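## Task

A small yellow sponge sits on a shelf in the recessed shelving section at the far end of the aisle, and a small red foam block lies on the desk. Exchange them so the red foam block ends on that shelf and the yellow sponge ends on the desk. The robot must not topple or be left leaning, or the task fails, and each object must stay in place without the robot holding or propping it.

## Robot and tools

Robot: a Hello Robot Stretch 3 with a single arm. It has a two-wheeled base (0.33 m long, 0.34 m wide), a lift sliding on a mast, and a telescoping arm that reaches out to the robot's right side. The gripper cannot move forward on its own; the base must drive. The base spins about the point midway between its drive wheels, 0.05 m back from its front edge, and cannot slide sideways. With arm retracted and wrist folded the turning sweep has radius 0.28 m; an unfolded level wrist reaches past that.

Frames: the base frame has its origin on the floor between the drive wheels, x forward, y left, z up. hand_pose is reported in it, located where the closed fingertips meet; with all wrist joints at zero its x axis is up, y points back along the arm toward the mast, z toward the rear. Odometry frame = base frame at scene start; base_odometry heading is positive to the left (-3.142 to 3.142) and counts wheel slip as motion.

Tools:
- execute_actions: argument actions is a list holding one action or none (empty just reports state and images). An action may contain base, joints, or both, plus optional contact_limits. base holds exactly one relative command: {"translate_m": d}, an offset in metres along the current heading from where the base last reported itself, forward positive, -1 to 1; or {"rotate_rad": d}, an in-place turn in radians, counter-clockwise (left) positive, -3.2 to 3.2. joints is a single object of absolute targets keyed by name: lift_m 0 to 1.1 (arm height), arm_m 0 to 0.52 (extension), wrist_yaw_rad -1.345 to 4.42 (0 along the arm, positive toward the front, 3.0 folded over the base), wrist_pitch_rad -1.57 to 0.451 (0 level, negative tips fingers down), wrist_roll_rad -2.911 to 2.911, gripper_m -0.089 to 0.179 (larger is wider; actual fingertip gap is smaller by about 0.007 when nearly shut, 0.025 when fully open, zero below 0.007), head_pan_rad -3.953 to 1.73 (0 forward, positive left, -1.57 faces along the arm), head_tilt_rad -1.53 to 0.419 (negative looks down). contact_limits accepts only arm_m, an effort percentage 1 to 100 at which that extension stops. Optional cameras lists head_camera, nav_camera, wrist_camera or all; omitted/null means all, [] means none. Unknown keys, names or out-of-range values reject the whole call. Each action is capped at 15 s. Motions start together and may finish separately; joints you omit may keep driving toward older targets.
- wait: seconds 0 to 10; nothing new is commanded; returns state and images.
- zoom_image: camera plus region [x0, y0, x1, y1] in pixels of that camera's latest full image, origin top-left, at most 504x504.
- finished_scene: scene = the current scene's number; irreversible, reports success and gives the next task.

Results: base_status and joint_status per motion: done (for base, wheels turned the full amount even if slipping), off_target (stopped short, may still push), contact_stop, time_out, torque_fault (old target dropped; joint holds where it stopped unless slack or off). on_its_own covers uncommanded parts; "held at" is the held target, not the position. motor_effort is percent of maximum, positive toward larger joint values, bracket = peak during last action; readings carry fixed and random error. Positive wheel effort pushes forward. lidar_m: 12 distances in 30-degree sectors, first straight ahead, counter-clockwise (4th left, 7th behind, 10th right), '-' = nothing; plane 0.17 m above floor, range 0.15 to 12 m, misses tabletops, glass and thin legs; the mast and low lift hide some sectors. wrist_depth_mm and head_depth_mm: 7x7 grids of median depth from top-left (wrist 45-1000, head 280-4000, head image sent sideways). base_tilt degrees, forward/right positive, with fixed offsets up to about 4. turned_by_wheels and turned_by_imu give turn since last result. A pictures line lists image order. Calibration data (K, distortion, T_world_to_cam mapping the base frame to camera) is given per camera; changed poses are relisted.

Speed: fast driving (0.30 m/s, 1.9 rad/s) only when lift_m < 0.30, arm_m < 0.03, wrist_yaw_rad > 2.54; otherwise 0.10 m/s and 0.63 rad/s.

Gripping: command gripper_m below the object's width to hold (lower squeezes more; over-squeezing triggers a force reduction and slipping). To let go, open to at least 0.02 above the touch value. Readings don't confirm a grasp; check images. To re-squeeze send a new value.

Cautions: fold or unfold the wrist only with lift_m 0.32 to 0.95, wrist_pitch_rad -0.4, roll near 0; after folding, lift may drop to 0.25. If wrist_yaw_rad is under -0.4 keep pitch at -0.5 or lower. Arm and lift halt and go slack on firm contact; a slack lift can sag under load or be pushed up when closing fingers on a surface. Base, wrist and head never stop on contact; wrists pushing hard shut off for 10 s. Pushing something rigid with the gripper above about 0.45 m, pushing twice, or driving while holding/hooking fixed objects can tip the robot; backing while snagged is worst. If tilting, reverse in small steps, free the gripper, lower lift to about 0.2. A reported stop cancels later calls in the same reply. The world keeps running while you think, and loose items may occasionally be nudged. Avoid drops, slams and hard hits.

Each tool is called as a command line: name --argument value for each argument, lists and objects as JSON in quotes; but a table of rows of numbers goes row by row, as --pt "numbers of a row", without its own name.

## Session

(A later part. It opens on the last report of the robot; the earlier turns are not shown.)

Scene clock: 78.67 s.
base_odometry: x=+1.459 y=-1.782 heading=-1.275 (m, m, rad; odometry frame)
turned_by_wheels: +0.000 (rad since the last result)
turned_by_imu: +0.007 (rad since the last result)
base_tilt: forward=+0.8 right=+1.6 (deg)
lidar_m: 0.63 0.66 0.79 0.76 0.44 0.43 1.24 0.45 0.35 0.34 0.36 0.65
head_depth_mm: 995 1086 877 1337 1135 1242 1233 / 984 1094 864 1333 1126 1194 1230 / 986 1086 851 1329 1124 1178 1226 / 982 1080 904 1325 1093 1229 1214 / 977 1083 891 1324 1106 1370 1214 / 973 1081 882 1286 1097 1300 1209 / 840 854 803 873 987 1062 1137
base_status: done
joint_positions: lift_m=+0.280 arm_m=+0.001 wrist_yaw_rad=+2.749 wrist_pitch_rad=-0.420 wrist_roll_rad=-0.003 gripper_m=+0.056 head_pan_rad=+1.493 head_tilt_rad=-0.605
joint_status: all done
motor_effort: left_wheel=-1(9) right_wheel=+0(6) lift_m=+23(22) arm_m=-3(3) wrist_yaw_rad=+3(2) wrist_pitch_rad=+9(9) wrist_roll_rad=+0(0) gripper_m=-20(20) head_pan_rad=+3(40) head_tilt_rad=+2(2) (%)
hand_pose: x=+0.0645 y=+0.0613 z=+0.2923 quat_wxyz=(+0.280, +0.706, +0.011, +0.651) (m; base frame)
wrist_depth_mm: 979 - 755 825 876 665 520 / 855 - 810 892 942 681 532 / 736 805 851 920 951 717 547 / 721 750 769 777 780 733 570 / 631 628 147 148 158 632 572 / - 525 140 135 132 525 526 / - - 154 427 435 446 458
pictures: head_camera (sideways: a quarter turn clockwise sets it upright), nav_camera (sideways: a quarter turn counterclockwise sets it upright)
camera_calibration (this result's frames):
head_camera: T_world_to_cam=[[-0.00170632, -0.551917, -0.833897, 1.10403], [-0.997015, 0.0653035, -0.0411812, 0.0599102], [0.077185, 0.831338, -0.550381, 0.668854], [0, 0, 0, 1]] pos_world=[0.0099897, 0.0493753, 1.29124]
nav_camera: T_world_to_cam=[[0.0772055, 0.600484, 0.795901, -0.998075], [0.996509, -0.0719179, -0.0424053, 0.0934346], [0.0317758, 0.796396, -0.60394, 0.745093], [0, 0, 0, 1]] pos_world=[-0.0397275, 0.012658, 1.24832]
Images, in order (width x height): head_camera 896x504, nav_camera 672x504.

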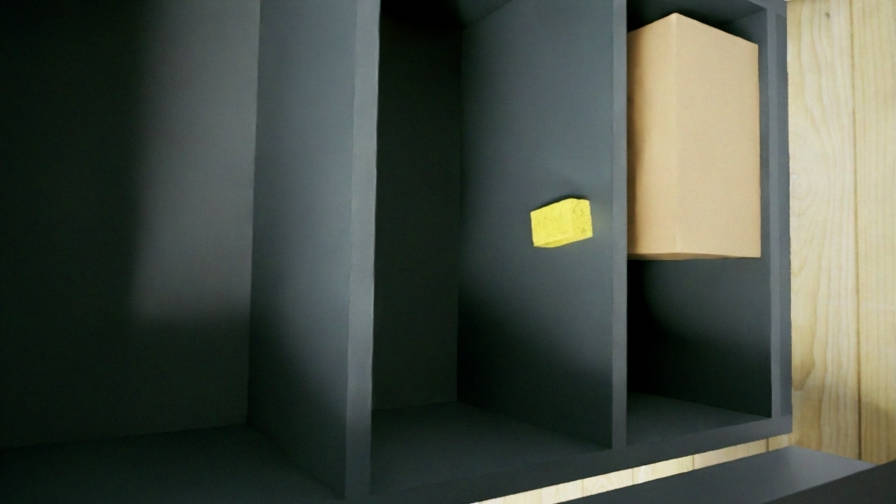

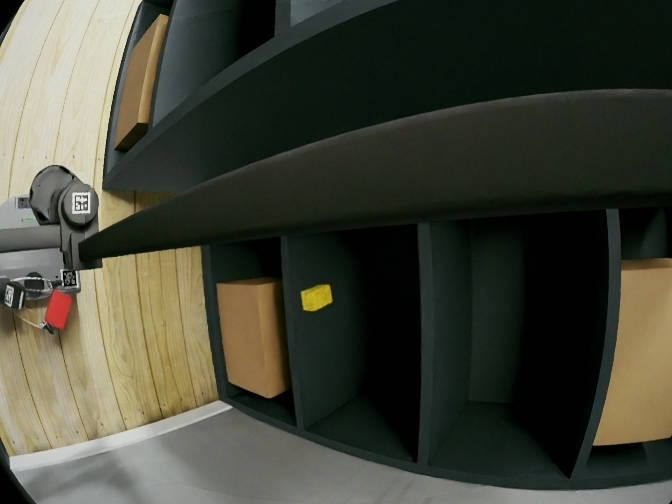

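execute_actions --actions '[{"base":{"translate_m":0.1}}]' --cameras '[]'

execute_actions --actions '[{"base":{"rotate_rad":3.1},"joints":{"head_pan_rad":-1.57}}]' --cameras '[]'

execute_actions --actions '[{"base":{"translate_m":-0.19},"joints":{"lift_m":0.6}}]' --cameras '[]'

execute_actions --actions '[{"joints":{"wrist_yaw_rad":0,"arm_m":0.2}}]'

Scene clock: 84.10 s.
base_odometry: x=+1.489 y=-1.877 heading=-1.275 (m, m, rad; odometry frame)
turned_by_wheels: +0.000 (rad since the last result)
turned_by_imu: +0.001 (rad since the last result)
base_tilt: forward=+0.9 right=+1.8 (deg)
lidar_m: 0.53 0.56 0.78 0.76 0.57 0.51 1.33 0.47 0.35 0.34 0.36 0.55
head_depth_mm: 988 1073 873 1191 1089 1213 1189 / 985 1094 865 1320 1129 1184 1230 / 980 1081 849 1322 1118 1174 1215 / 975 1078 843 1319 1077 1164 1217 / 976 1076 895 1313 1104 1333 1210 / 975 1075 882 1313 1096 1357 1205 / 970 1053 868 1200 1051 1229 1230
base_status: done
joint_positions: lift_m=+0.280 arm_m=+0.001 wrist_yaw_rad=+2.749 wrist_pitch_rad=-0.420 wrist_roll_rad=-0.003 gripper_m=+0.056 head_pan_rad=+1.493 head_tilt_rad=-0.605
joint_status: not commanded
motor_effort: left_wheel=-1(9) right_wheel=+1(6) lift_m=+23(22) arm_m=-3(3) wrist_yaw_rad=+1(1) wrist_pitch_rad=+9(9) wrist_roll_rad=+0(0) gripper_m=-20(20) head_pan_rad=+3(4) head_tilt_rad=+1(2) (%)
hand_pose: x=+0.0645 y=+0.0613 z=+0.2923 quat_wxyz=(+0.280, +0.706, +0.011, +0.651) (m; base frame)
wrist_depth_mm: 981 726 736 835 762 563 436 / - - 807 876 821 579 442 / 813 798 848 946 811 601 459 / 710 756 768 785 744 610 472 / 639 613 148 148 157 608 487 / - 535 140 135 132 533 496 / - - 154 427 443 452 453
pictures: none
No camera images: the call's "cameras" was empty. Leave "cameras" out to get every camera's image.

Scene clock: 87.23 s.
base_odometry: x=+1.489 y=-1.877 heading=+1.825 (m, m, rad; odometry frame)
turned_by_wheels: +3.100 (rad since the last result)
turned_by_imu: +3.115 (rad since the last result)
base_tilt: forward=+0.7 right=+1.7 (deg)
lidar_m: 1.32 0.48 0.36 0.34 0.36 0.55 0.53 0.55 0.75 0.76 0.59 0.51
head_depth_mm: 970 1077 877 1284 1088 1213 1223 / 979 1073 863 1320 1077 1181 1234 / 982 1076 854 1317 1078 1183 1224 / 980 1085 844 1313 1074 1185 1224 / 977 1082 897 1312 1105 1376 1219 / 983 1086 890 1303 1106 1342 1208 / 944 968 875 1019 1025 1192 1182
base_status: done
joint_positions: lift_m=+0.280 arm_m=+0.001 wrist_yaw_rad=+2.749 wrist_pitch_rad=-0.420 wrist_roll_rad=-0.003 gripper_m=+0.056 head_pan_rad=-1.563 head_tilt_rad=-0.605
joint_status: all done
motor_effort: left_wheel=-2(9) right_wheel=+2(9) lift_m=+23(23) arm_m=-3(4) wrist_yaw_rad=+2(1) wrist_pitch_rad=+9(9) wrist_roll_rad=+1(0) gripper_m=-20(20) head_pan_rad=-4(41) head_tilt_rad=+2(2) (%)
hand_pose: x=+0.0645 y=+0.0613 z=+0.2923 quat_wxyz=(+0.280, +0.706, +0.011, +0.651) (m; base frame)
wrist_depth_mm: 408 414 427 441 456 622 650 / 315 349 380 429 498 665 724 / 336 371 416 476 551 738 837 / 360 401 432 492 602 716 793 / 398 424 147 147 158 641 632 / - 435 140 136 132 530 525 / - - 154 421 437 460 451
pictures: none
No camera images: the call's "cameras" was empty. Leave "cameras" out to get every camera's image.

Scene clock: 90.97 s.
base_odometry: x=+1.536 y=-2.061 heading=+1.824 (m, m, rad; odometry frame)
turned_by_wheels: +0.000 (rad since the last result)
turned_by_imu: -0.001 (rad since the last result)
base_tilt: forward=+0.9 right=+1.7 (deg)
lidar_m: 1.16 0.49 0.36 0.35 0.43 0.35 0.34 0.35 0.48 0.76 0.79 0.67
head_depth_mm: 885 869 801 857 909 935 903 / 971 1088 864 1243 1042 1176 1181 / 979 1082 858 1326 1080 1184 1226 / 976 1084 851 1318 1111 1180 1226 / 980 1081 896 1311 1100 1170 1215 / 980 1086 883 1326 1099 1293 1210 / 987 1090 881 1335 1088 1357 1197
base_status: done
joint_positions: lift_m=+0.600 arm_m=+0.001 wrist_yaw_rad=+2.749 wrist_pitch_rad=-0.420 wrist_roll_rad=-0.003 gripper_m=+0.056 head_pan_rad=-1.563 head_tilt_rad=-0.605
joint_status: all done
motor_effort: left_wheel=-3(12) right_wheel=+2(7) lift_m=+32(34) arm_m=-3(3) wrist_yaw_rad=+2(1) wrist_pitch_rad=+9(9) wrist_roll_rad=+0(0) gripper_m=-20(20) head_pan_rad=-4(4) head_tilt_rad=+1(1) (%)
hand_pose: x=+0.0644 y=+0.0613 z=+0.6119 quat_wxyz=(+0.280, +0.706, +0.011, +0.651) (m; base frame)
wrist_depth_mm: 295 319 350 845 721 567 670 / 310 341 384 618 700 599 722 / 334 366 416 467 562 647 - / 352 392 412 710 715 742 - / 857 918 147 148 157 965 - / - 836 140 135 133 919 957 / - 703 667 705 781 821 826
pictures: none
No camera images: the call's "cameras" was empty. Leave "cameras" out to get every camera's image.

Scene clock: 93.67 s.
base_odometry: x=+1.536 y=-2.061 heading=+1.824 (m, m, rad; odometry frame)
turned_by_wheels: +0.000 (rad since the last result)
turned_by_imu: +0.000 (rad since the last result)
base_tilt: forward=+0.8 right=+1.7 (deg)
lidar_m: 1.16 0.49 0.35 0.35 0.43 0.36 0.34 0.35 0.48 0.76 0.79 0.67
head_depth_mm: 885 872 802 859 910 929 908 / 974 1077 865 1233 1054 1160 1128 / 977 1079 853 1309 1086 1151 1146 / 981 1080 843 1327 1112 815 1171 / 980 1089 899 1325 1111 1176 1221 / 981 1086 884 1325 1097 1298 1204 / 988 1089 879 1327 1088 1364 1215
base_status: not commanded
joint_positions: lift_m=+0.600 arm_m=+0.200 wrist_yaw_rad=+0.002 wrist_pitch_rad=-0.420 wrist_roll_rad=-0.003 gripper_m=+0.056 head_pan_rad=-1.563 head_tilt_rad=-0.605
joint_status: all done
motor_effort: left_wheel=-3(2) right_wheel=+2(2) lift_m=+31(32) arm_m=+5(4) wrist_yaw_rad=-1(3) wrist_pitch_rad=+9(9) wrist_roll_rad=+0(0) gripper_m=-20(20) head_pan_rad=-5(3) head_tilt_rad=+1(1) (%)
hand_pose: x=-0.0211 y=-0.5688 z=+0.6119 quat_wxyz=(+0.693, +0.149, -0.690, -0.147) (m; base frame)
wrist_depth_mm: 667 674 676 696 697 444 304 / 673 690 692 698 670 450 320 / 474 396 479 493 493 441 337 / 365 368 370 370 373 382 357 / 748 927 148 148 157 456 369 / 773 827 140 136 132 481 375 / 707 554 544 541 576 513 372
pictures: head_camera (sideways: a quarter turn clockwise sets it upright), nav_camera (sideways: a quarter turn counterclockwise sets it upright), wrist_camera
camera_calibration (this result's frames):
head_camera: T_world_to_cam=[[-0.0455233, 0.550039, -0.833897, 1.10429], [0.998947, 0.020243, -0.0411812, 0.0477348], [-0.00577069, -0.834894, -0.550381, 0.66936], [0, 0, 0, 1]] pos_world=[0.00644928, -0.049527, 1.29124]
nav_camera: T_world_to_cam=[[-0.0255436, -0.604888, 0.795901, -0.997448], [-0.999008, -0.0136095, -0.0424053, 0.105607], [0.0364823, -0.796195, -0.60394, 0.745064], [0, 0, 0, 1]] pos_world=[0.0528425, -0.00869045, 1.24832]
wrist_camera: T_world_to_cam=[[-0.999087, 0.0426208, 0.00287084, -0.00957792], [0.0213347, 0.556077, -0.830857, 0.859874], [-0.0370082, -0.830037, -0.556479, 0.0335513], [0, 0, 0, 1]] pos_world=[-0.0266727, -0.449899, 0.73313]
Images, in order (width x height): head_camera 896x504, nav_camera 672x504, wrist_camera 644x364.

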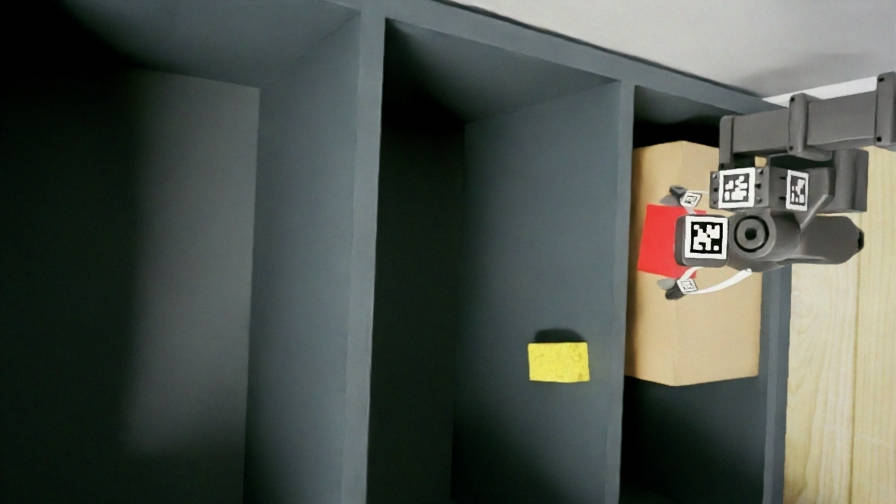

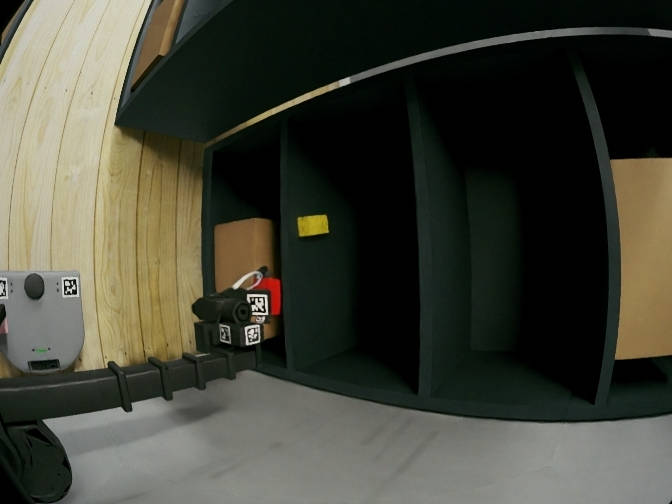

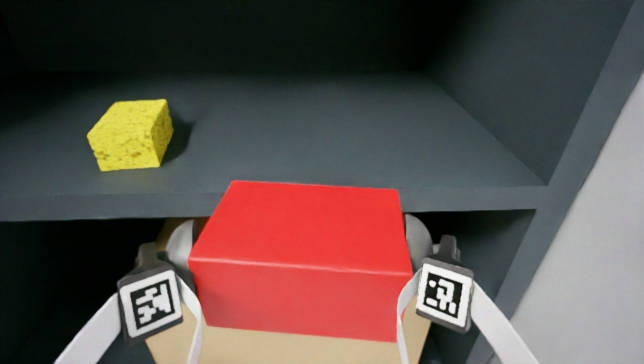

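execute_actions --actions '[{"joints":{"arm_m":0.49}}]' --cameras '[]'

execute_actions --actions '[{"joints":{"lift_m":0.549}}]' --cameras '[]'

execute_actions --actions '[{"joints":{"gripper_m":0.15}}]' --cameras '[]'

execute_actions --actions '[{"joints":{"arm_m":0.33}}]' --cameras '[]'

execute_actions --actions '[{"base":{"translate_m":0.2}}]' --cameras '["wrist_camera"]'

Scene clock: 100.97 s.
base_odometry: x=+1.536 y=-2.061 heading=+1.824 (m, m, rad; odometry frame)
turned_by_wheels: +0.000 (rad since the last result)
turned_by_imu: +0.000 (rad since the last result)
base_tilt: forward=+0.7 right=+2.0 (deg)
lidar_m: 1.16 0.49 0.35 0.35 0.44 0.36 0.34 0.35 0.48 0.76 0.79 0.67
head_depth_mm: 886 869 796 856 906 929 904 / 971 1078 864 1244 1063 1147 1128 / 982 1081 852 1317 - 1171 1233 / 979 1084 841 1317 1076 1172 1216 / 977 1088 896 1327 1095 1174 1218 / 981 1086 887 1325 1098 1297 1217 / 984 1088 870 1328 1093 1362 1199
base_status: not commanded
joint_positions: lift_m=+0.600 arm_m=+0.490 wrist_yaw_rad=+0.001 wrist_pitch_rad=-0.420 wrist_roll_rad=-0.003 gripper_m=+0.056 head_pan_rad=-1.563 head_tilt_rad=-0.605
joint_status: all done
motor_effort: left_wheel=-2(4) right_wheel=+2(2) lift_m=+32(32) arm_m=+5(4) wrist_yaw_rad=-1(3) wrist_pitch_rad=+9(9) wrist_roll_rad=+1(0) gripper_m=-20(20) head_pan_rad=-3(4) head_tilt_rad=+2(2) (%)
hand_pose: x=-0.0214 y=-0.8588 z=+0.6119 quat_wxyz=(+0.693, +0.148, -0.690, -0.147) (m; base frame)
wrist_depth_mm: 409 414 409 427 428 419 301 / 442 444 456 456 472 441 305 / 460 473 474 488 494 441 304 / 361 362 370 368 370 377 309 / 294 297 147 147 158 306 292 / 247 255 140 136 133 252 253 / 217 208 211 206 210 219 220
pictures: none
No camera images: the call's "cameras" was empty. Leave "cameras" out to get every camera's image.

Scene clock: 102.27 s.
base_odometry: x=+1.536 y=-2.061 heading=+1.824 (m, m, rad; odometry frame)
turned_by_wheels: +0.000 (rad since the last result)
turned_by_imu: +0.000 (rad since the last result)
base_tilt: forward=+0.8 right=+1.7 (deg)
lidar_m: 1.16 0.49 0.36 0.35 0.43 0.35 0.34 0.35 0.48 0.76 0.79 0.67
head_depth_mm: 886 864 798 853 912 929 906 / 978 1078 865 1243 1043 1160 1148 / 976 1085 857 1323 1159 1175 1227 / 981 1077 848 1321 1156 1174 1226 / 976 1086 899 1317 1112 1160 1214 / 981 1082 884 1327 1092 1305 1214 / 980 1091 870 1320 1091 1360 1208
base_status: not commanded
joint_positions: lift_m=+0.549 arm_m=+0.490 wrist_yaw_rad=+0.001 wrist_pitch_rad=-0.420 wrist_roll_rad=-0.003 gripper_m=+0.056 head_pan_rad=-1.563 head_tilt_rad=-0.605
joint_status: all done
motor_effort: left_wheel=-2(3) right_wheel=+2(2) lift_m=+23(28) arm_m=+4(5) wrist_yaw_rad=-1(1) wrist_pitch_rad=+9(9) wrist_roll_rad=+0(0) gripper_m=-19(20) head_pan_rad=-4(4) head_tilt_rad=+1(2) (%)
hand_pose: x=-0.0214 y=-0.8588 z=+0.5613 quat_wxyz=(+0.693, +0.148, -0.690, -0.147) (m; base frame)
wrist_depth_mm: 400 415 418 428 435 423 302 / 433 443 449 450 458 435 303 / 350 353 363 365 368 367 305 / 271 271 275 278 275 277 282 / 220 221 146 148 157 228 229 / 185 192 139 135 133 190 190 / 165 156 156 153 157 163 165
pictures: none
No camera images: the call's "cameras" was empty. Leave "cameras" out to get every camera's image.

Scene clock: 103.70 s.
base_odometry: x=+1.536 y=-2.061 heading=+1.824 (m, m, rad; odometry frame)
turned_by_wheels: +0.000 (rad since the last result)
turned_by_imu: +0.000 (rad since the last result)
base_tilt: forward=+0.7 right=+1.7 (deg)
lidar_m: 1.16 0.49 0.35 0.35 0.43 0.35 0.34 0.35 0.48 0.76 0.79 0.67
head_depth_mm: 883 869 797 856 906 929 910 / 979 1081 864 1237 1048 1162 1149 / 976 1078 849 1329 1163 1176 1229 / 975 1085 842 1321 1148 1173 1220 / 983 1082 895 1312 1088 1174 1216 / 981 1084 885 1325 1097 1293 1211 / 979 1093 874 1325 1091 1365 1205
base_status: not commanded
joint_positions: lift_m=+0.549 arm_m=+0.490 wrist_yaw_rad=+0.001 wrist_pitch_rad=-0.420 wrist_roll_rad=-0.003 gripper_m=+0.150 head_pan_rad=-1.563 head_tilt_rad=-0.605
joint_status: all done
motor_effort: left_wheel=-3(2) right_wheel=+2(2) lift_m=+23(23) arm_m=+5(5) wrist_yaw_rad=-1(1) wrist_pitch_rad=+9(9) wrist_roll_rad=+0(0) gripper_m=+0(91) head_pan_rad=-4(4) head_tilt_rad=+1(1) (%)
hand_pose: x=-0.0214 y=-0.8588 z=+0.5613 quat_wxyz=(+0.693, +0.148, -0.690, -0.147) (m; base frame)
wrist_depth_mm: 414 413 416 421 436 418 303 / 437 437 446 453 457 451 303 / 354 358 361 366 367 366 302 / 271 273 275 278 279 279 283 / 219 225 164 157 216 235 229 / 192 186 142 139 160 - 190 / - 161 158 154 157 160 164
pictures: none
No camera images: the call's "cameras" was empty. Leave "cameras" out to get every camera's image.

Scene clock: 106.13 s.
base_odometry: x=+1.536 y=-2.061 heading=+1.824 (m, m, rad; odometry frame)
turned_by_wheels: +0.000 (rad since the last result)
turned_by_imu: +0.000 (rad since the last result)
base_tilt: forward=+0.9 right=+1.7 (deg)
lidar_m: 1.16 0.49 0.36 0.35 0.43 0.35 0.34 0.35 0.48 0.76 0.79 0.67
head_depth_mm: 888 870 795 855 908 929 906 / 981 1077 866 1238 1052 1162 1144 / 976 1082 855 1315 1078 - 1228 / 976 1084 849 1323 1074 1209 1208 / 979 1081 897 1326 1106 1167 1208 / 980 1084 893 1333 1090 1293 1209 / 983 1091 874 1341 1086 1355 1209
base_status: not commanded
joint_positions: lift_m=+0.549 arm_m=+0.330 wrist_yaw_rad=+0.001 wrist_pitch_rad=-0.420 wrist_roll_rad=-0.003 gripper_m=+0.150 head_pan_rad=-1.563 head_tilt_rad=-0.605
joint_status: all done
motor_effort: left_wheel=-3(3) right_wheel=+2(2) lift_m=+23(23) arm_m=-3(3) wrist_yaw_rad=-1(1) wrist_pitch_rad=+9(9) wrist_roll_rad=+0(0) gripper_m=+1(1) head_pan_rad=-3(4) head_tilt_rad=+2(2) (%)
hand_pose: x=-0.0214 y=-0.6994 z=+0.5613 quat_wxyz=(+0.693, +0.148, -0.690, -0.147) (m; base frame)
wrist_depth_mm: 559 552 565 584 594 443 301 / 496 519 522 533 531 444 304 / 264 336 340 277 367 368 306 / 249 276 274 276 278 281 284 / 221 226 223 226 230 236 238 / 700 397 398 412 412 - 297 / - 364 364 365 372 386 311
pictures: none
No camera images: the call's "cameras" was empty. Leave "cameras" out to get every camera's image.

Scene clock: 109.27 s.
base_odometry: x=+1.486 y=-1.867 heading=+1.824 (m, m, rad; odometry frame)
turned_by_wheels: +0.000 (rad since the last result)
turned_by_imu: +0.001 (rad since the last result)
base_tilt: forward=+0.9 right=+1.7 (deg)
lidar_m: 1.32 0.47 0.36 0.34 0.36 0.56 0.54 0.56 0.77 0.76 0.58 0.50
head_depth_mm: 970 1074 880 1308 1096 1203 1235 / 974 1086 863 1319 1054 1188 1250 / 980 1079 851 1318 1077 - 1229 / 978 1077 848 1317 1066 1253 1224 / 982 1078 898 1317 1105 1381 1219 / 982 1088 886 1303 1105 1330 1209 / 917 941 851 997 1012 1165 1169
base_status: done
joint_positions: lift_m=+0.549 arm_m=+0.330 wrist_yaw_rad=+0.001 wrist_pitch_rad=-0.420 wrist_roll_rad=-0.003 gripper_m=+0.150 head_pan_rad=-1.563 head_tilt_rad=-0.605
joint_status: not commanded
motor_effort: left_wheel=-3(3) right_wheel=+2(6) lift_m=+23(23) arm_m=-2(4) wrist_yaw_rad=-1(1) wrist_pitch_rad=+9(9) wrist_roll_rad=+0(0) gripper_m=+0(1) head_pan_rad=-3(4) head_tilt_rad=+2(1) (%)
hand_pose: x=-0.0214 y=-0.6994 z=+0.5613 quat_wxyz=(+0.693, +0.148, -0.690, -0.147) (m; base frame)
wrist_depth_mm: 514 570 570 568 578 587 537 / 474 512 518 519 530 538 505 / 353 350 363 271 363 296 332 / 275 276 274 255 279 283 283 / 221 228 224 224 229 236 238 / 332 705 725 396 418 - 418 / - 655 647 369 364 354 369
pictures: wrist_camera
camera_calibration (this result's frames):
wrist_camera: T_world_to_cam=[[-0.999029, 0.0439528, 0.00287091, -0.00323147], [0.022076, 0.556048, -0.830857, 0.890468], [-0.0381148, -0.829987, -0.556479, -0.103023], [0, 0, 0, 1]] pos_world=[-0.026813, -0.580509, 0.682531]
Images, in order (width x height): wrist_camera 644x364.

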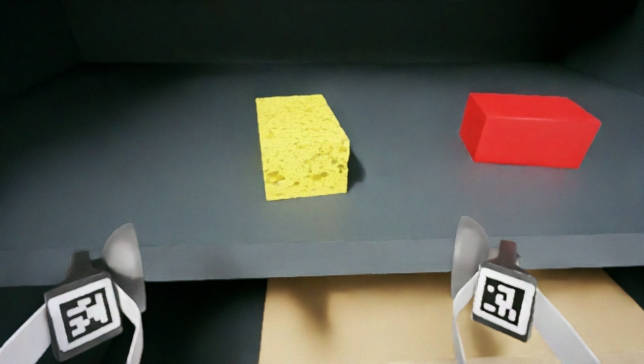

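execute_actions --actions '[{"joints":{"arm_m":0.465,"lift_m":0.546,"gripper_m":0.12}}]' --cameras '[]'

execute_actions --actions '[{"joints":{"gripper_m":0.03}}]' --cameras '["wrist_camera"]'

execute_actions --actions '[{"joints":{"lift_m":0.58}}]' --cameras '[]'

execute_actions --actions '[{"joints":{"arm_m":0}}]' --cameras '["wrist_camera"]'

execute_actions --actions '[{"joints":{"wrist_yaw_rad":2.75,"head_pan_rad":0,"head_tilt_rad":-0.8}}]' --cameras '[]'

execute_actions --actions '[{"joints":{"lift_m":0.28}}]' --cameras '["head_camera"]'

Scene clock: 117.60 s.
base_odometry: x=+1.486 y=-1.867 heading=+1.824 (m, m, rad; odometry frame)
turned_by_wheels: +0.000 (rad since the last result)
turned_by_imu: +0.000 (rad since the last result)
base_tilt: forward=+0.6 right=+1.7 (deg)
lidar_m: 1.31 0.47 0.36 0.34 0.36 0.56 0.54 0.56 0.77 0.76 0.58 0.50
head_depth_mm: 975 1071 879 1312 1088 1210 1235 / 972 1077 865 1329 1056 1176 1230 / 974 1080 854 1322 1162 1174 1229 / 980 1079 847 1321 1155 1186 1221 / 976 1086 898 1326 1106 1373 1220 / 976 1087 887 1302 1101 1336 1207 / 920 940 854 996 1017 1159 1163
base_status: not commanded
joint_positions: lift_m=+0.546 arm_m=+0.465 wrist_yaw_rad=+0.001 wrist_pitch_rad=-0.420 wrist_roll_rad=-0.003 gripper_m=+0.120 head_pan_rad=-1.563 head_tilt_rad=-0.605
joint_status: all done
motor_effort: left_wheel=-2(3) right_wheel=+2(2) lift_m=+23(22) arm_m=+5(5) wrist_yaw_rad=-1(1) wrist_pitch_rad=+9(9) wrist_roll_rad=+1(1) gripper_m=+0(88) head_pan_rad=-3(4) head_tilt_rad=+2(1) (%)
hand_pose: x=-0.0214 y=-0.8338 z=+0.5583 quat_wxyz=(+0.693, +0.148, -0.690, -0.147) (m; base frame)
wrist_depth_mm: 435 431 433 449 452 458 466 / 454 459 461 476 482 489 490 / 346 347 354 355 358 362 365 / 268 267 247 199 273 275 202 / 216 225 165 153 219 222 180 / 183 - 136 128 177 188 187 / - 155 130 131 156 156 161
pictures: none
No camera images: the call's "cameras" was empty. Leave "cameras" out to get every camera's image.

Scene clock: 119.00 s.
base_odometry: x=+1.486 y=-1.867 heading=+1.824 (m, m, rad; odometry frame)
turned_by_wheels: +0.000 (rad since the last result)
turned_by_imu: +0.000 (rad since the last result)
base_tilt: forward=+0.7 right=+1.8 (deg)
lidar_m: 1.31 0.47 0.36 0.34 0.36 0.56 0.54 0.56 0.77 0.76 0.58 0.50
head_depth_mm: 973 1074 878 1309 1085 1210 1231 / 972 1080 871 1325 1064 1172 1227 / 979 1078 854 1317 1163 1182 1228 / 974 1083 846 1318 1143 1181 1220 / 978 1085 896 1317 1105 1361 1212 / 977 1079 886 1296 1098 1335 1211 / 919 943 847 994 1019 1163 1171
base_status: not commanded
joint_positions: lift_m=+0.546 arm_m=+0.465 wrist_yaw_rad=+0.001 wrist_pitch_rad=-0.420 wrist_roll_rad=-0.003 gripper_m=+0.031 head_pan_rad=-1.563 head_tilt_rad=-0.605
joint_status: all done
motor_effort: left_wheel=-3(3) right_wheel=+2(2) lift_m=+21(23) arm_m=+6(5) wrist_yaw_rad=-1(0) wrist_pitch_rad=+9(9) wrist_roll_rad=+0(0) gripper_m=-19(99) head_pan_rad=-3(4) head_tilt_rad=+1(1) (%)
hand_pose: x=-0.0214 y=-0.8338 z=+0.5583 quat_wxyz=(+0.693, +0.148, -0.690, -0.147) (m; base frame)
wrist_depth_mm: 431 430 434 450 449 457 475 / 447 464 460 472 475 480 486 / 345 349 350 354 359 359 366 / 268 268 248 197 274 275 202 / 215 216 158 153 230 221 181 / 182 187 128 128 137 186 187 / 158 156 129 133 155 161 161
pictures: wrist_camera
camera_calibration (this result's frames):
wrist_camera: T_world_to_cam=[[-0.999029, 0.0439729, 0.00287126, 0.0026958], [0.0220868, 0.556046, -0.830858, 0.962712], [-0.0381318, -0.829988, -0.556477, -0.216225], [0, 0, 0, 1]] pos_world=[-0.0268151, -0.714894, 0.679546]
Images, in order (width x height): wrist_camera 644x364.

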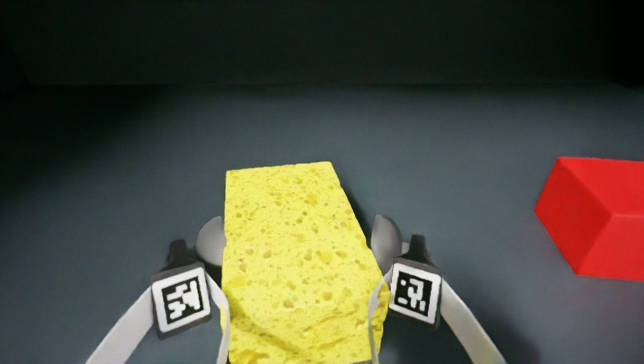

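Scene clock: 120.10 s.
base_odometry: x=+1.486 y=-1.867 heading=+1.824 (m, m, rad; odometry frame)
turned_by_wheels: +0.000 (rad since the last result)
turned_by_imu: +0.000 (rad since the last result)
base_tilt: forward=+0.8 right=+1.8 (deg)
lidar_m: 1.31 0.47 0.36 0.34 0.36 0.56 0.54 0.56 0.77 0.76 0.58 0.50
head_depth_mm: 968 1073 878 1312 1094 1202 1238 / 979 1079 870 1318 1060 1181 1244 / 970 1081 848 1312 - 1178 1219 / 980 1082 844 1312 1136 1187 1225 / 976 1083 896 1311 1107 1371 1218 / 982 1089 889 1297 1097 1328 1211 / 917 946 850 994 1013 1164 1176
base_status: not commanded
joint_positions: lift_m=+0.580 arm_m=+0.465 wrist_yaw_rad=+0.001 wrist_pitch_rad=-0.420 wrist_roll_rad=-0.003 gripper_m=+0.031 head_pan_rad=-1.563 head_tilt_rad=-0.605
joint_status: all done
motor_effort: left_wheel=-3(3) right_wheel=+2(1) lift_m=+31(33) arm_m=+5(5) wrist_yaw_rad=-1(0) wrist_pitch_rad=+9(9) wrist_roll_rad=+0(0) gripper_m=-20(20) head_pan_rad=-4(4) head_tilt_rad=+2(2) (%)
hand_pose: x=-0.0214 y=-0.8338 z=+0.5919 quat_wxyz=(+0.693, +0.148, -0.690, -0.147) (m; base frame)
wrist_depth_mm: 436 429 433 444 442 458 465 / 464 472 482 487 490 500 496 / 430 433 435 436 441 442 441 / 327 328 303 196 335 341 339 / 264 263 157 152 282 260 206 / 225 227 128 129 138 229 197 / 193 191 130 132 191 198 196
pictures: none
No camera images: the call's "cameras" was empty. Leave "cameras" out to get every camera's image.

Scene clock: 124.70 s.
base_odometry: x=+1.486 y=-1.867 heading=+1.824 (m, m, rad; odometry frame)
turned_by_wheels: +0.000 (rad since the last result)
turned_by_imu: +0.000 (rad since the last result)
base_tilt: forward=+0.7 right=+1.7 (deg)
lidar_m: 1.31 0.47 0.36 0.34 0.36 0.56 0.54 0.56 0.76 0.76 0.58 0.50
head_depth_mm: 969 1077 880 1308 1096 1209 1236 / 973 1078 867 1329 1061 1184 1224 / 975 1077 858 1323 1084 1179 1258 / 977 1089 847 1319 1117 1193 647 / 977 1090 899 1320 1112 1373 1222 / 978 1082 887 1285 1094 1337 1208 / 924 945 850 995 1019 1151 1168
base_status: not commanded
joint_positions: lift_m=+0.580 arm_m=+0.001 wrist_yaw_rad=+0.000 wrist_pitch_rad=-0.420 wrist_roll_rad=-0.003 gripper_m=+0.031 head_pan_rad=-1.563 head_tilt_rad=-0.605
joint_status: all done
motor_effort: left_wheel=-3(3) right_wheel=+2(2) lift_m=+31(31) arm_m=-3(3) wrist_yaw_rad=-1(0) wrist_pitch_rad=+9(9) wrist_roll_rad=+0(0) gripper_m=-20(20) head_pan_rad=-4(4) head_tilt_rad=+2(2) (%)
hand_pose: x=-0.0214 y=-0.3698 z=+0.5919 quat_wxyz=(+0.693, +0.148, -0.690, -0.147) (m; base frame)
wrist_depth_mm: 510 782 840 895 895 787 552 / 525 609 644 642 599 670 541 / 533 669 - 804 795 708 558 / 574 768 - 197 700 698 603 / 583 745 158 152 697 731 612 / 583 745 128 128 137 805 626 / 584 757 129 133 782 792 607
pictures: wrist_camera
camera_calibration (this result's frames):
wrist_camera: T_world_to_cam=[[-0.999024, 0.0440786, 0.00287087, -0.0177846], [0.0221459, 0.556043, -0.830858, 0.732666], [-0.0382194, -0.829984, -0.556477, 0.187511], [0, 0, 0, 1]] pos_world=[-0.0268262, -0.250979, 0.713138]
Images, in order (width x height): wrist_camera 644x364.

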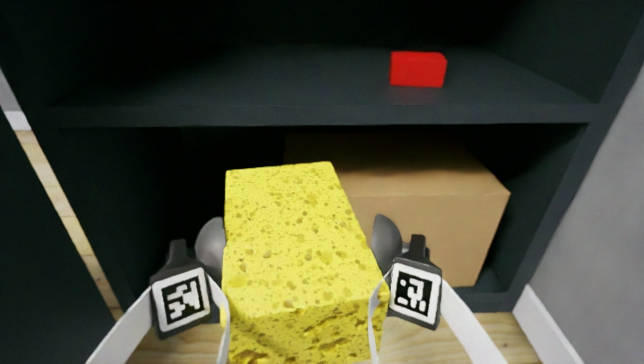

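Scene clock: 127.10 s.
base_odometry: x=+1.486 y=-1.867 heading=+1.824 (m, m, rad; odometry frame)
turned_by_wheels: +0.000 (rad since the last result)
turned_by_imu: +0.000 (rad since the last result)
base_tilt: forward=+0.7 right=+1.8 (deg)
lidar_m: 1.31 0.47 0.36 0.34 0.35 0.56 0.54 0.56 0.77 0.76 0.58 0.50
head_depth_mm: 872 860 1358 1128 915 835 1101 / 3522 1286 1386 1247 1188 1166 1098 / 3423 3500 2509 1870 1564 1317 1135 / 3651 3427 2471 1920 1545 1307 1140 / 3638 3455 2428 1900 1544 1300 1135 / 3644 3247 2136 1695 1464 1299 1121 / 1060 1226 1022 1043 1115 1194 1029
base_status: not commanded
joint_positions: lift_m=+0.580 arm_m=+0.001 wrist_yaw_rad=+2.748 wrist_pitch_rad=-0.420 wrist_roll_rad=-0.003 gripper_m=+0.031 head_pan_rad=-0.007 head_tilt_rad=-0.790
joint_status: all done
motor_effort: left_wheel=-3(3) right_wheel=+2(2) lift_m=+32(32) arm_m=-3(3) wrist_yaw_rad=+3(2) wrist_pitch_rad=+9(9) wrist_roll_rad=+0(0) gripper_m=-19(20) head_pan_rad=+4(45) head_tilt_rad=-4(18) (%)
hand_pose: x=+0.0647 y=+0.0612 z=+0.5919 quat_wxyz=(+0.280, +0.706, +0.010, +0.651) (m; base frame)
wrist_depth_mm: 298 670 767 684 466 566 638 / 313 356 642 628 514 609 707 / 336 374 437 471 556 929 - / 350 388 399 196 619 819 - / 858 550 157 152 914 925 - / - 474 127 128 137 896 929 / - 555 129 132 763 800 785
pictures: none
No camera images: the call's "cameras" was empty. Leave "cameras" out to get every camera's image.

Scene clock: 130.67 s.
base_odometry: x=+1.486 y=-1.867 heading=+1.824 (m, m, rad; odometry frame)
turned_by_wheels: +0.000 (rad since the last result)
turned_by_imu: +0.000 (rad since the last result)
base_tilt: forward=+0.6 right=+1.6 (deg)
lidar_m: 1.31 0.47 0.36 0.34 0.35 0.56 0.54 0.56 0.76 0.76 0.58 0.50
head_depth_mm: 873 856 1349 1131 918 837 1105 / 3508 1301 1379 1252 1191 1163 1093 / 3463 3476 2482 1880 1546 1317 1140 / 3601 3488 2479 1900 1553 1312 1128 / 3578 3424 2446 1898 1543 1313 1124 / 3549 3229 2155 1716 1473 1299 1130 / 1057 1226 1015 1031 1108 1189 1031
base_status: not commanded
joint_positions: lift_m=+0.280 arm_m=+0.001 wrist_yaw_rad=+2.748 wrist_pitch_rad=-0.420 wrist_roll_rad=-0.003 gripper_m=+0.031 head_pan_rad=-0.007 head_tilt_rad=-0.790
joint_status: all done
motor_effort: left_wheel=-3(2) right_wheel=+2(2) lift_m=+21(29) arm_m=-4(2) wrist_yaw_rad=+2(3) wrist_pitch_rad=+9(9) wrist_roll_rad=+0(0) gripper_m=-19(20) head_pan_rad=+4(4) head_tilt_rad=-5(4) (%)
hand_pose: x=+0.0646 y=+0.0612 z=+0.2923 quat_wxyz=(+0.280, +0.706, +0.010, +0.651) (m; base frame)
wrist_depth_mm: 403 423 430 437 464 633 654 / 314 346 388 433 493 670 712 / 336 368 421 483 543 716 819 / 367 401 422 197 597 725 804 / 400 432 157 153 642 630 626 / - 438 127 128 138 534 540 / - - 123 132 442 457 460
pictures: head_camera (sideways: a quarter turn clockwise sets it upright)
camera_calibration (this result's frames):
head_camera: T_world_to_cam=[[-0.694613, -0.0363291, -0.718466, 0.957789], [-0.0127668, 0.999189, -0.0381809, 0.0499906], [0.719271, -0.0173484, -0.694513, 0.852431], [0, 0, 0, 1]] pos_world=[0.0528013, -0.000366171, 1.28207]
Images, in order (width x height): head_camera 896x504.

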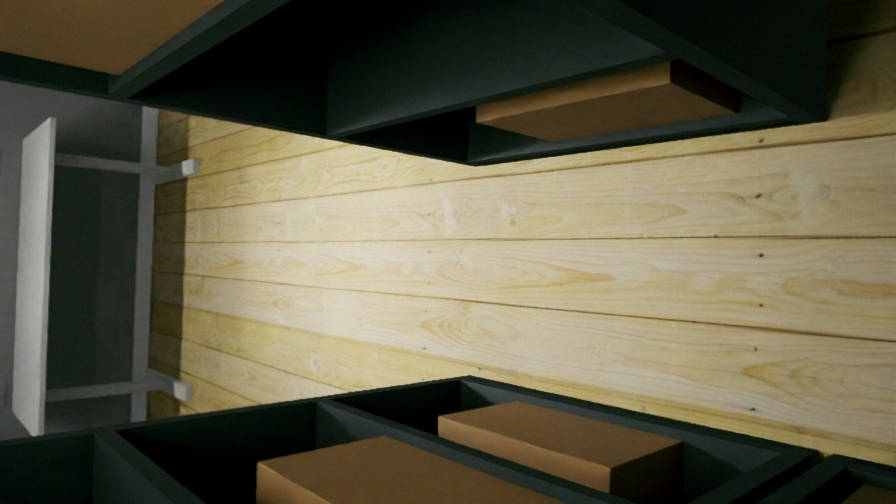

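execute_actions --actions '[{"base":{"rotate_rad":0.025}}]' --cameras '[]'

execute_actions --actions '[{"base":{"translate_m":1.0}}]' --cameras '[]'

execute_actions --actions '[{"base":{"translate_m":1.0}}]' --cameras '[]'

execute_actions --actions '[{"base":{"translate_m":0.9}}]' --cameras '[]'

execute_actions --actions '[{"base":{"rotate_rad":1.57},"joints":{"lift_m":0.78}}]' --cameras '[]'

execute_actions --actions '[{"joints":{"arm_m":0.36,"wrist_yaw_rad":0}}]' --cameras '["wrist_camera"]'

Scene clock: 135.97 s.
base_odometry: x=+1.486 y=-1.867 heading=+1.849 (m, m, rad; odometry frame)
turned_by_wheels: +0.025 (rad since the last result)
turned_by_imu: +0.025 (rad since the last result)
base_tilt: forward=+0.8 right=+1.7 (deg)
lidar_m: 1.31 0.47 0.35 0.34 0.36 0.56 0.54 0.57 0.78 0.76 0.57 0.50
head_depth_mm: 952 938 1348 1128 925 833 1079 / 3565 3111 1399 1315 1272 1212 1101 / 3641 3432 2486 1923 1559 1317 1138 / 3639 3499 2457 1899 1563 1317 1136 / 3616 3511 2440 1909 1550 1299 1129 / 3477 2891 1403 1632 1449 1274 1124 / 1060 1200 968 979 1084 1177 1013
base_status: done
joint_positions: lift_m=+0.280 arm_m=+0.001 wrist_yaw_rad=+2.748 wrist_pitch_rad=-0.420 wrist_roll_rad=-0.003 gripper_m=+0.031 head_pan_rad=-0.007 head_tilt_rad=-0.790
joint_status: not commanded
motor_effort: left_wheel=-3(10) right_wheel=+3(8) lift_m=+23(22) arm_m=-3(3) wrist_yaw_rad=+2(2) wrist_pitch_rad=+9(9) wrist_roll_rad=+0(0) gripper_m=-20(20) head_pan_rad=+3(3) head_tilt_rad=-4(4) (%)
hand_pose: x=+0.0646 y=+0.0613 z=+0.2923 quat_wxyz=(+0.280, +0.706, +0.010, +0.651) (m; base frame)
wrist_depth_mm: 414 418 423 438 446 616 632 / 319 344 383 429 488 645 692 / 339 369 411 467 541 708 795 / 362 403 427 196 590 701 803 / 400 436 157 152 619 638 657 / - 440 128 129 137 522 528 / - - 123 132 442 447 449
pictures: none
No camera images: the call's "cameras" was empty. Leave "cameras" out to get every camera's image.

Scene clock: 141.07 s.
base_odometry: x=+1.211 y=-0.906 heading=+1.849 (m, m, rad; odometry frame)
turned_by_wheels: +0.000 (rad since the last result)
turned_by_imu: +0.007 (rad since the last result)
base_tilt: forward=+0.9 right=+1.7 (deg)
lidar_m: 2.82 0.41 0.41 0.32 0.33 0.47 1.53 0.45 0.34 0.33 0.42 2.74
head_depth_mm: 2733 3055 2497 1935 1558 1321 902 / 2670 3029 2495 1914 1559 1324 1136 / 2652 3101 2486 1920 1562 1314 1136 / 2658 3092 2408 1903 1539 1313 1134 / 2609 3083 2435 1894 1537 1304 1125 / 2665 3012 2427 1880 1536 1305 1129 / 2811 3071 2404 1880 1525 1302 1054
base_status: done
joint_positions: lift_m=+0.280 arm_m=+0.001 wrist_yaw_rad=+2.749 wrist_pitch_rad=-0.420 wrist_roll_rad=-0.003 gripper_m=+0.031 head_pan_rad=-0.007 head_tilt_rad=-0.791
joint_status: not commanded
motor_effort: left_wheel=-3(9) right_wheel=+2(8) lift_m=+23(23) arm_m=-3(3) wrist_yaw_rad=+2(2) wrist_pitch_rad=+9(9) wrist_roll_rad=+0(0) gripper_m=-20(20) head_pan_rad=+3(3) head_tilt_rad=-3(4) (%)
hand_pose: x=+0.0645 y=+0.0613 z=+0.2923 quat_wxyz=(+0.280, +0.706, +0.011, +0.651) (m; base frame)
wrist_depth_mm: 410 422 731 586 421 - - / 301 323 804 633 479 - - / 320 341 407 692 955 - - / 344 376 394 197 716 776 794 / 377 411 157 153 627 627 634 / - 426 128 127 137 523 535 / - - 123 132 442 459 454
pictures: none
No camera images: the call's "cameras" was empty. Leave "cameras" out to get every camera's image.

Scene clock: 146.17 s.
base_odometry: x=+0.937 y=+0.056 heading=+1.849 (m, m, rad; odometry frame)
turned_by_wheels: +0.000 (rad since the last result)
turned_by_imu: +0.007 (rad since the last result)
base_tilt: forward=+0.6 right=+1.6 (deg)
lidar_m: 2.21 1.89 1.86 1.84 0.94 0.73 1.25 0.77 1.01 1.91 2.00 1.84
head_depth_mm: 1867 1663 2337 1926 1568 1327 1144 / 1859 1652 2331 1918 1554 1314 1136 / 1880 1621 2379 1919 1561 1313 1133 / 1885 1712 2361 1902 1571 1303 1133 / 1886 1685 2348 1893 1538 1307 1124 / 1898 1661 2389 1875 1543 1285 1125 / 1898 1650 2230 1865 1529 1300 1126
base_status: done
joint_positions: lift_m=+0.280 arm_m=+0.001 wrist_yaw_rad=+2.749 wrist_pitch_rad=-0.420 wrist_roll_rad=-0.003 gripper_m=+0.031 head_pan_rad=-0.007 head_tilt_rad=-0.791
joint_status: not commanded
motor_effort: left_wheel=-4(8) right_wheel=+2(8) lift_m=+23(23) arm_m=-2(3) wrist_yaw_rad=+2(1) wrist_pitch_rad=+9(9) wrist_roll_rad=+0(0) gripper_m=-20(20) head_pan_rad=+3(3) head_tilt_rad=-4(4) (%)
hand_pose: x=+0.0645 y=+0.0613 z=+0.2923 quat_wxyz=(+0.280, +0.706, +0.011, +0.651) (m; base frame)
wrist_depth_mm: - - - - - - - / - - - - - - - / 998 - 991 - - - - / 758 749 715 198 792 790 794 / 650 615 157 153 654 642 633 / - 533 128 128 138 529 534 / - - 124 133 433 450 453
pictures: none
No camera images: the call's "cameras" was empty. Leave "cameras" out to get every camera's image.

Scene clock: 150.93 s.
base_odometry: x=+0.690 y=+0.921 heading=+1.849 (m, m, rad; odometry frame)
turned_by_wheels: +0.000 (rad since the last result)
turned_by_imu: +0.006 (rad since the last result)
base_tilt: forward=+0.7 right=+1.7 (deg)
lidar_m: 1.31 1.07 1.86 1.79 1.90 1.62 1.60 1.66 2.00 1.94 1.79 1.03
head_depth_mm: 1079 1235 1097 847 1447 1317 1144 / 1080 1241 1089 841 1496 1333 1143 / 1088 1244 1076 833 1483 1311 1137 / 1097 1250 1067 831 1497 1311 1132 / 1106 1255 1062 826 1502 1303 1132 / 1104 1263 1052 819 1499 1294 1124 / 1116 1248 1044 816 1491 1295 1113
base_status: done
joint_positions: lift_m=+0.280 arm_m=+0.001 wrist_yaw_rad=+2.749 wrist_pitch_rad=-0.420 wrist_roll_rad=-0.003 gripper_m=+0.031 head_pan_rad=-0.007 head_tilt_rad=-0.791
joint_status: not commanded
motor_effort: left_wheel=-3(8) right_wheel=+2(8) lift_m=+23(23) arm_m=-3(3) wrist_yaw_rad=+1(1) wrist_pitch_rad=+9(9) wrist_roll_rad=+0(0) gripper_m=-20(20) head_pan_rad=+3(4) head_tilt_rad=-4(3) (%)
hand_pose: x=+0.0645 y=+0.0613 z=+0.2923 quat_wxyz=(+0.280, +0.706, +0.011, +0.651) (m; base frame)
wrist_depth_mm: - - - - - - - / - - - - - - - / - 988 990 - 979 - - / 768 767 709 197 788 799 786 / 652 634 157 152 651 642 633 / - 530 127 129 138 530 533 / - - 124 133 439 457 454
pictures: none
No camera images: the call's "cameras" was empty. Leave "cameras" out to get every camera's image.

Scene clock: 156.30 s.
base_odometry: x=+0.690 y=+0.921 heading=-2.865 (m, m, rad; odometry frame)
turned_by_wheels: +1.570 (rad since the last result)
turned_by_imu: +1.580 (rad since the last result)
base_tilt: forward=+0.9 right=+2.0 (deg)
lidar_m: 1.79 1.90 1.62 1.60 1.67 2.00 1.94 1.77 1.03 1.31 1.07 1.86
head_depth_mm: 1507 1714 1995 1926 1559 1320 1141 / 1498 1705 2012 1916 1558 1325 1135 / 1513 1725 2007 1915 1569 1318 1137 / 1528 1738 1998 1905 1542 1312 1130 / 1534 1751 2030 1893 1551 1305 1117 / 1534 1746 2094 1883 1543 1299 1121 / 1570 1798 2095 1875 1529 1295 1114
base_status: done
joint_positions: lift_m=+0.780 arm_m=+0.001 wrist_yaw_rad=+2.749 wrist_pitch_rad=-0.420 wrist_roll_rad=-0.003 gripper_m=+0.031 head_pan_rad=-0.007 head_tilt_rad=-0.791
joint_status: all done
motor_effort: left_wheel=-4(11) right_wheel=+3(8) lift_m=+32(33) arm_m=-3(3) wrist_yaw_rad=+2(1) wrist_pitch_rad=+9(9) wrist_roll_rad=+0(0) gripper_m=-20(19) head_pan_rad=+3(4) head_tilt_rad=-4(4) (%)
hand_pose: x=+0.0645 y=+0.0613 z=+0.7919 quat_wxyz=(+0.280, +0.706, +0.011, +0.651) (m; base frame)
wrist_depth_mm: - - - - - - - / - - - - - - - / - - - - - - - / - - - 195 - - - / - - 157 152 - - - / - - 129 128 138 - - / - 976 129 132 980 980 990
pictures: none
No camera images: the call's "cameras" was empty. Leave "cameras" out to get every camera's image.

Scene clock: 160.17 s.
base_odometry: x=+0.690 y=+0.921 heading=-2.865 (m, m, rad; odometry frame)
turned_by_wheels: +0.000 (rad since the last result)
turned_by_imu: +0.000 (rad since the last result)
base_tilt: forward=+0.7 right=+1.7 (deg)
lidar_m: 1.79 1.91 1.62 1.60 1.66 2.00 1.94 1.78 1.02 1.31 1.07 1.85
head_depth_mm: 1505 1715 1991 1938 1579 1322 1150 / 1485 1709 1990 1930 1576 1318 1137 / 1507 1729 2001 1927 1554 1315 1133 / 1531 1736 2001 1894 1543 1306 1136 / 1527 1751 2026 1905 1541 1302 1122 / 1551 1762 2097 1886 1527 1294 1123 / 1557 1796 2080 1870 1525 1295 1122
base_status: not commanded
joint_positions: lift_m=+0.780 arm_m=+0.360 wrist_yaw_rad=+0.001 wrist_pitch_rad=-0.420 wrist_roll_rad=-0.003 gripper_m=+0.031 head_pan_rad=-0.007 head_tilt_rad=-0.791
joint_status: all done
motor_effort: left_wheel=-3(3) right_wheel=+3(3) lift_m=+32(32) arm_m=+5(6) wrist_yaw_rad=-1(3) wrist_pitch_rad=+9(9) wrist_roll_rad=+0(0) gripper_m=-20(20) head_pan_rad=+3(4) head_tilt_rad=-4(3) (%)
hand_pose: x=-0.0213 y=-0.7288 z=+0.7919 quat_wxyz=(+0.693, +0.148, -0.690, -0.147) (m; base frame)
wrist_depth_mm: 643 652 659 664 654 652 651 / 648 675 669 694 671 687 677 / 465 461 469 477 467 478 478 / 356 354 323 196 359 366 369 / 285 286 156 152 301 293 294 / 240 246 127 128 138 248 247 / 207 206 129 133 205 211 212
pictures: wrist_camera
camera_calibration (this result's frames):
wrist_camera: T_world_to_cam=[[-0.999038, 0.0437574, 0.00287452, -0.00270415], [0.0219641, 0.556051, -0.830858, 1.09841], [-0.0379546, -0.829996, -0.556477, 0.000917351], [0, 0, 0, 1]] pos_world=[-0.0267923, -0.609891, 0.913139]
Images, in order (width x height): wrist_camera 644x364.

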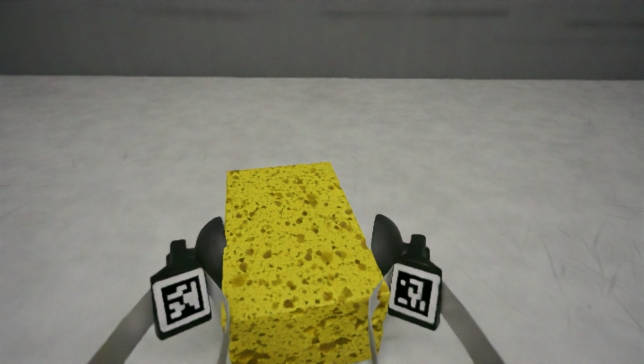

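execute_actions --actions '[{"joints":{"lift_m":0.734}}]' --cameras '[]'

execute_actions --actions '[{"joints":{"gripper_m":0.13}}]' --cameras '[]'

execute_actions --actions '[{"joints":{"lift_m":0.81}}]' --cameras '["wrist_camera"]'

finished_scene --scene 2

Scene clock: 163.67 s.
base_odometry: x=+0.690 y=+0.921 heading=-2.865 (m, m, rad; odometry frame)
turned_by_wheels: +0.000 (rad since the last result)
turned_by_imu: +0.000 (rad since the last result)
base_tilt: forward=+0.6 right=+1.8 (deg)
lidar_m: 1.79 1.90 1.62 1.60 1.66 2.00 1.94 1.78 1.03 1.31 1.07 1.86
head_depth_mm: 1518 1713 2008 1923 1581 1325 1137 / 1496 1700 2022 1927 1568 1324 1134 / 1504 1721 2003 1893 1575 1322 1137 / 1519 1727 2017 1903 1538 1300 1136 / 1516 1762 2041 1898 1547 1307 1128 / 1531 1747 2068 1870 1532 1299 1127 / 1574 1771 2099 1887 1527 1296 1121
base_status: not commanded
joint_positions: lift_m=+0.734 arm_m=+0.360 wrist_yaw_rad=+0.001 wrist_pitch_rad=-0.420 wrist_roll_rad=-0.003 gripper_m=+0.031 head_pan_rad=-0.007 head_tilt_rad=-0.791
joint_status: all done
motor_effort: left_wheel=-4(3) right_wheel=+3(2) lift_m=+23(28) arm_m=+5(5) wrist_yaw_rad=-1(1) wrist_pitch_rad=+9(9) wrist_roll_rad=+0(0) gripper_m=-19(20) head_pan_rad=+3(3) head_tilt_rad=-4(4) (%)
hand_pose: x=-0.0213 y=-0.7288 z=+0.7463 quat_wxyz=(+0.693, +0.148, -0.690, -0.147) (m; base frame)
wrist_depth_mm: 654 656 650 653 667 673 650 / 504 507 505 515 520 530 529 / 349 354 358 358 362 361 374 / 268 271 249 196 276 280 280 / 220 221 157 152 232 224 228 / 184 188 128 129 138 190 188 / 160 157 130 132 157 162 164
pictures: none
No camera images: the call's "cameras" was empty. Leave "cameras" out to get every camera's image.

Scene clock: 165.17 s.
base_odometry: x=+0.690 y=+0.921 heading=-2.865 (m, m, rad; odometry frame)
turned_by_wheels: +0.000 (rad since the last result)
turned_by_imu: +0.000 (rad since the last result)
base_tilt: forward=+0.8 right=+1.7 (deg)
lidar_m: 1.79 1.90 1.63 1.60 1.67 1.99 1.94 1.78 1.03 1.31 1.07 1.85
head_depth_mm: 1501 1709 1976 1927 1567 1308 1150 / 1495 1723 2004 1919 1576 1321 1131 / 1509 1739 2012 1910 1554 1310 1133 / 1531 1724 2021 1927 1549 1319 1130 / 1528 1741 2034 1885 1548 1304 1123 / 1539 1767 2098 1876 1534 1312 1125 / 1561 1796 2099 1869 1532 1302 1119
base_status: not commanded
joint_positions: lift_m=+0.734 arm_m=+0.360 wrist_yaw_rad=+0.001 wrist_pitch_rad=-0.420 wrist_roll_rad=-0.003 gripper_m=+0.130 head_pan_rad=-0.007 head_tilt_rad=-0.791
joint_status: all done
motor_effort: left_wheel=-3(3) right_wheel=+3(3) lift_m=+23(23) arm_m=+5(5) wrist_yaw_rad=-2(1) wrist_pitch_rad=+9(9) wrist_roll_rad=+0(0) gripper_m=+0(88) head_pan_rad=+3(3) head_tilt_rad=-3(3) (%)
hand_pose: x=-0.0213 y=-0.7288 z=+0.7463 quat_wxyz=(+0.693, +0.148, -0.690, -0.147) (m; base frame)
wrist_depth_mm: 669 659 664 678 670 657 657 / 496 511 512 529 523 540 544 / 346 353 359 358 367 364 370 / 270 270 260 202 276 281 281 / 219 223 167 155 224 225 224 / 185 - 139 130 182 192 190 / - 155 134 136 162 158 163
pictures: none
No camera images: the call's "cameras" was empty. Leave "cameras" out to get every camera's image.

Scene clock: 166.70 s.
base_odometry: x=+0.690 y=+0.921 heading=-2.865 (m, m, rad; odometry frame)
turned_by_wheels: +0.000 (rad since the last result)
turned_by_imu: +0.000 (rad since the last result)
base_tilt: forward=+0.6 right=+1.8 (deg)
lidar_m: 1.79 1.91 1.62 1.60 1.67 1.99 1.94 1.77 1.03 1.31 1.07 1.86
head_depth_mm: 1513 1730 1998 1949 1578 1322 1149 / 1493 1727 1993 1932 1568 1321 1150 / 1524 1731 2011 1924 1555 1315 1135 / 1512 1742 2007 1906 1553 1307 1119 / 1528 1752 2030 1890 1537 1307 1123 / 1532 1750 2075 1876 1524 1291 1121 / 1560 1780 2062 1854 1530 1297 1117
base_status: not commanded
joint_positions: lift_m=+0.810 arm_m=+0.360 wrist_yaw_rad=+0.001 wrist_pitch_rad=-0.420 wrist_roll_rad=-0.003 gripper_m=+0.130 head_pan_rad=-0.007 head_tilt_rad=-0.791
joint_status: all done
motor_effort: left_wheel=-3(3) right_wheel=+3(3) lift_m=+31(33) arm_m=+5(5) wrist_yaw_rad=-2(0) wrist_pitch_rad=+9(9) wrist_roll_rad=+0(0) gripper_m=+1(1) head_pan_rad=+4(3) head_tilt_rad=-4(3) (%)
hand_pose: x=-0.0213 y=-0.7288 z=+0.8219 quat_wxyz=(+0.693, +0.148, -0.690, -0.147) (m; base frame)
wrist_depth_mm: 662 652 644 667 643 655 680 / 674 694 691 688 709 697 704 / 525 538 539 543 547 556 563 / 401 405 418 419 424 414 433 / 328 341 335 333 336 340 341 / 286 - 263 233 282 287 285 / - 235 230 194 242 238 245
pictures: wrist_camera
camera_calibration (this result's frames):
wrist_camera: T_world_to_cam=[[-0.999038, 0.0437585, 0.00287434, -0.00278946], [0.0219649, 0.556051, -0.830858, 1.12333], [-0.0379554, -0.829996, -0.556477, 0.0176064], [0, 0, 0, 1]] pos_world=[-0.0267924, -0.609895, 0.943136]
Images, in order (width x height): wrist_camera 644x364.

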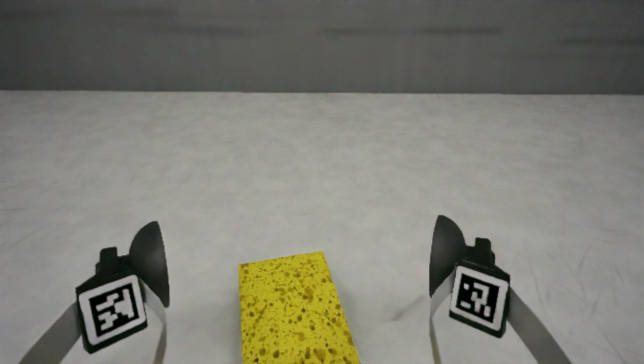

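The scene is finished: the task was done.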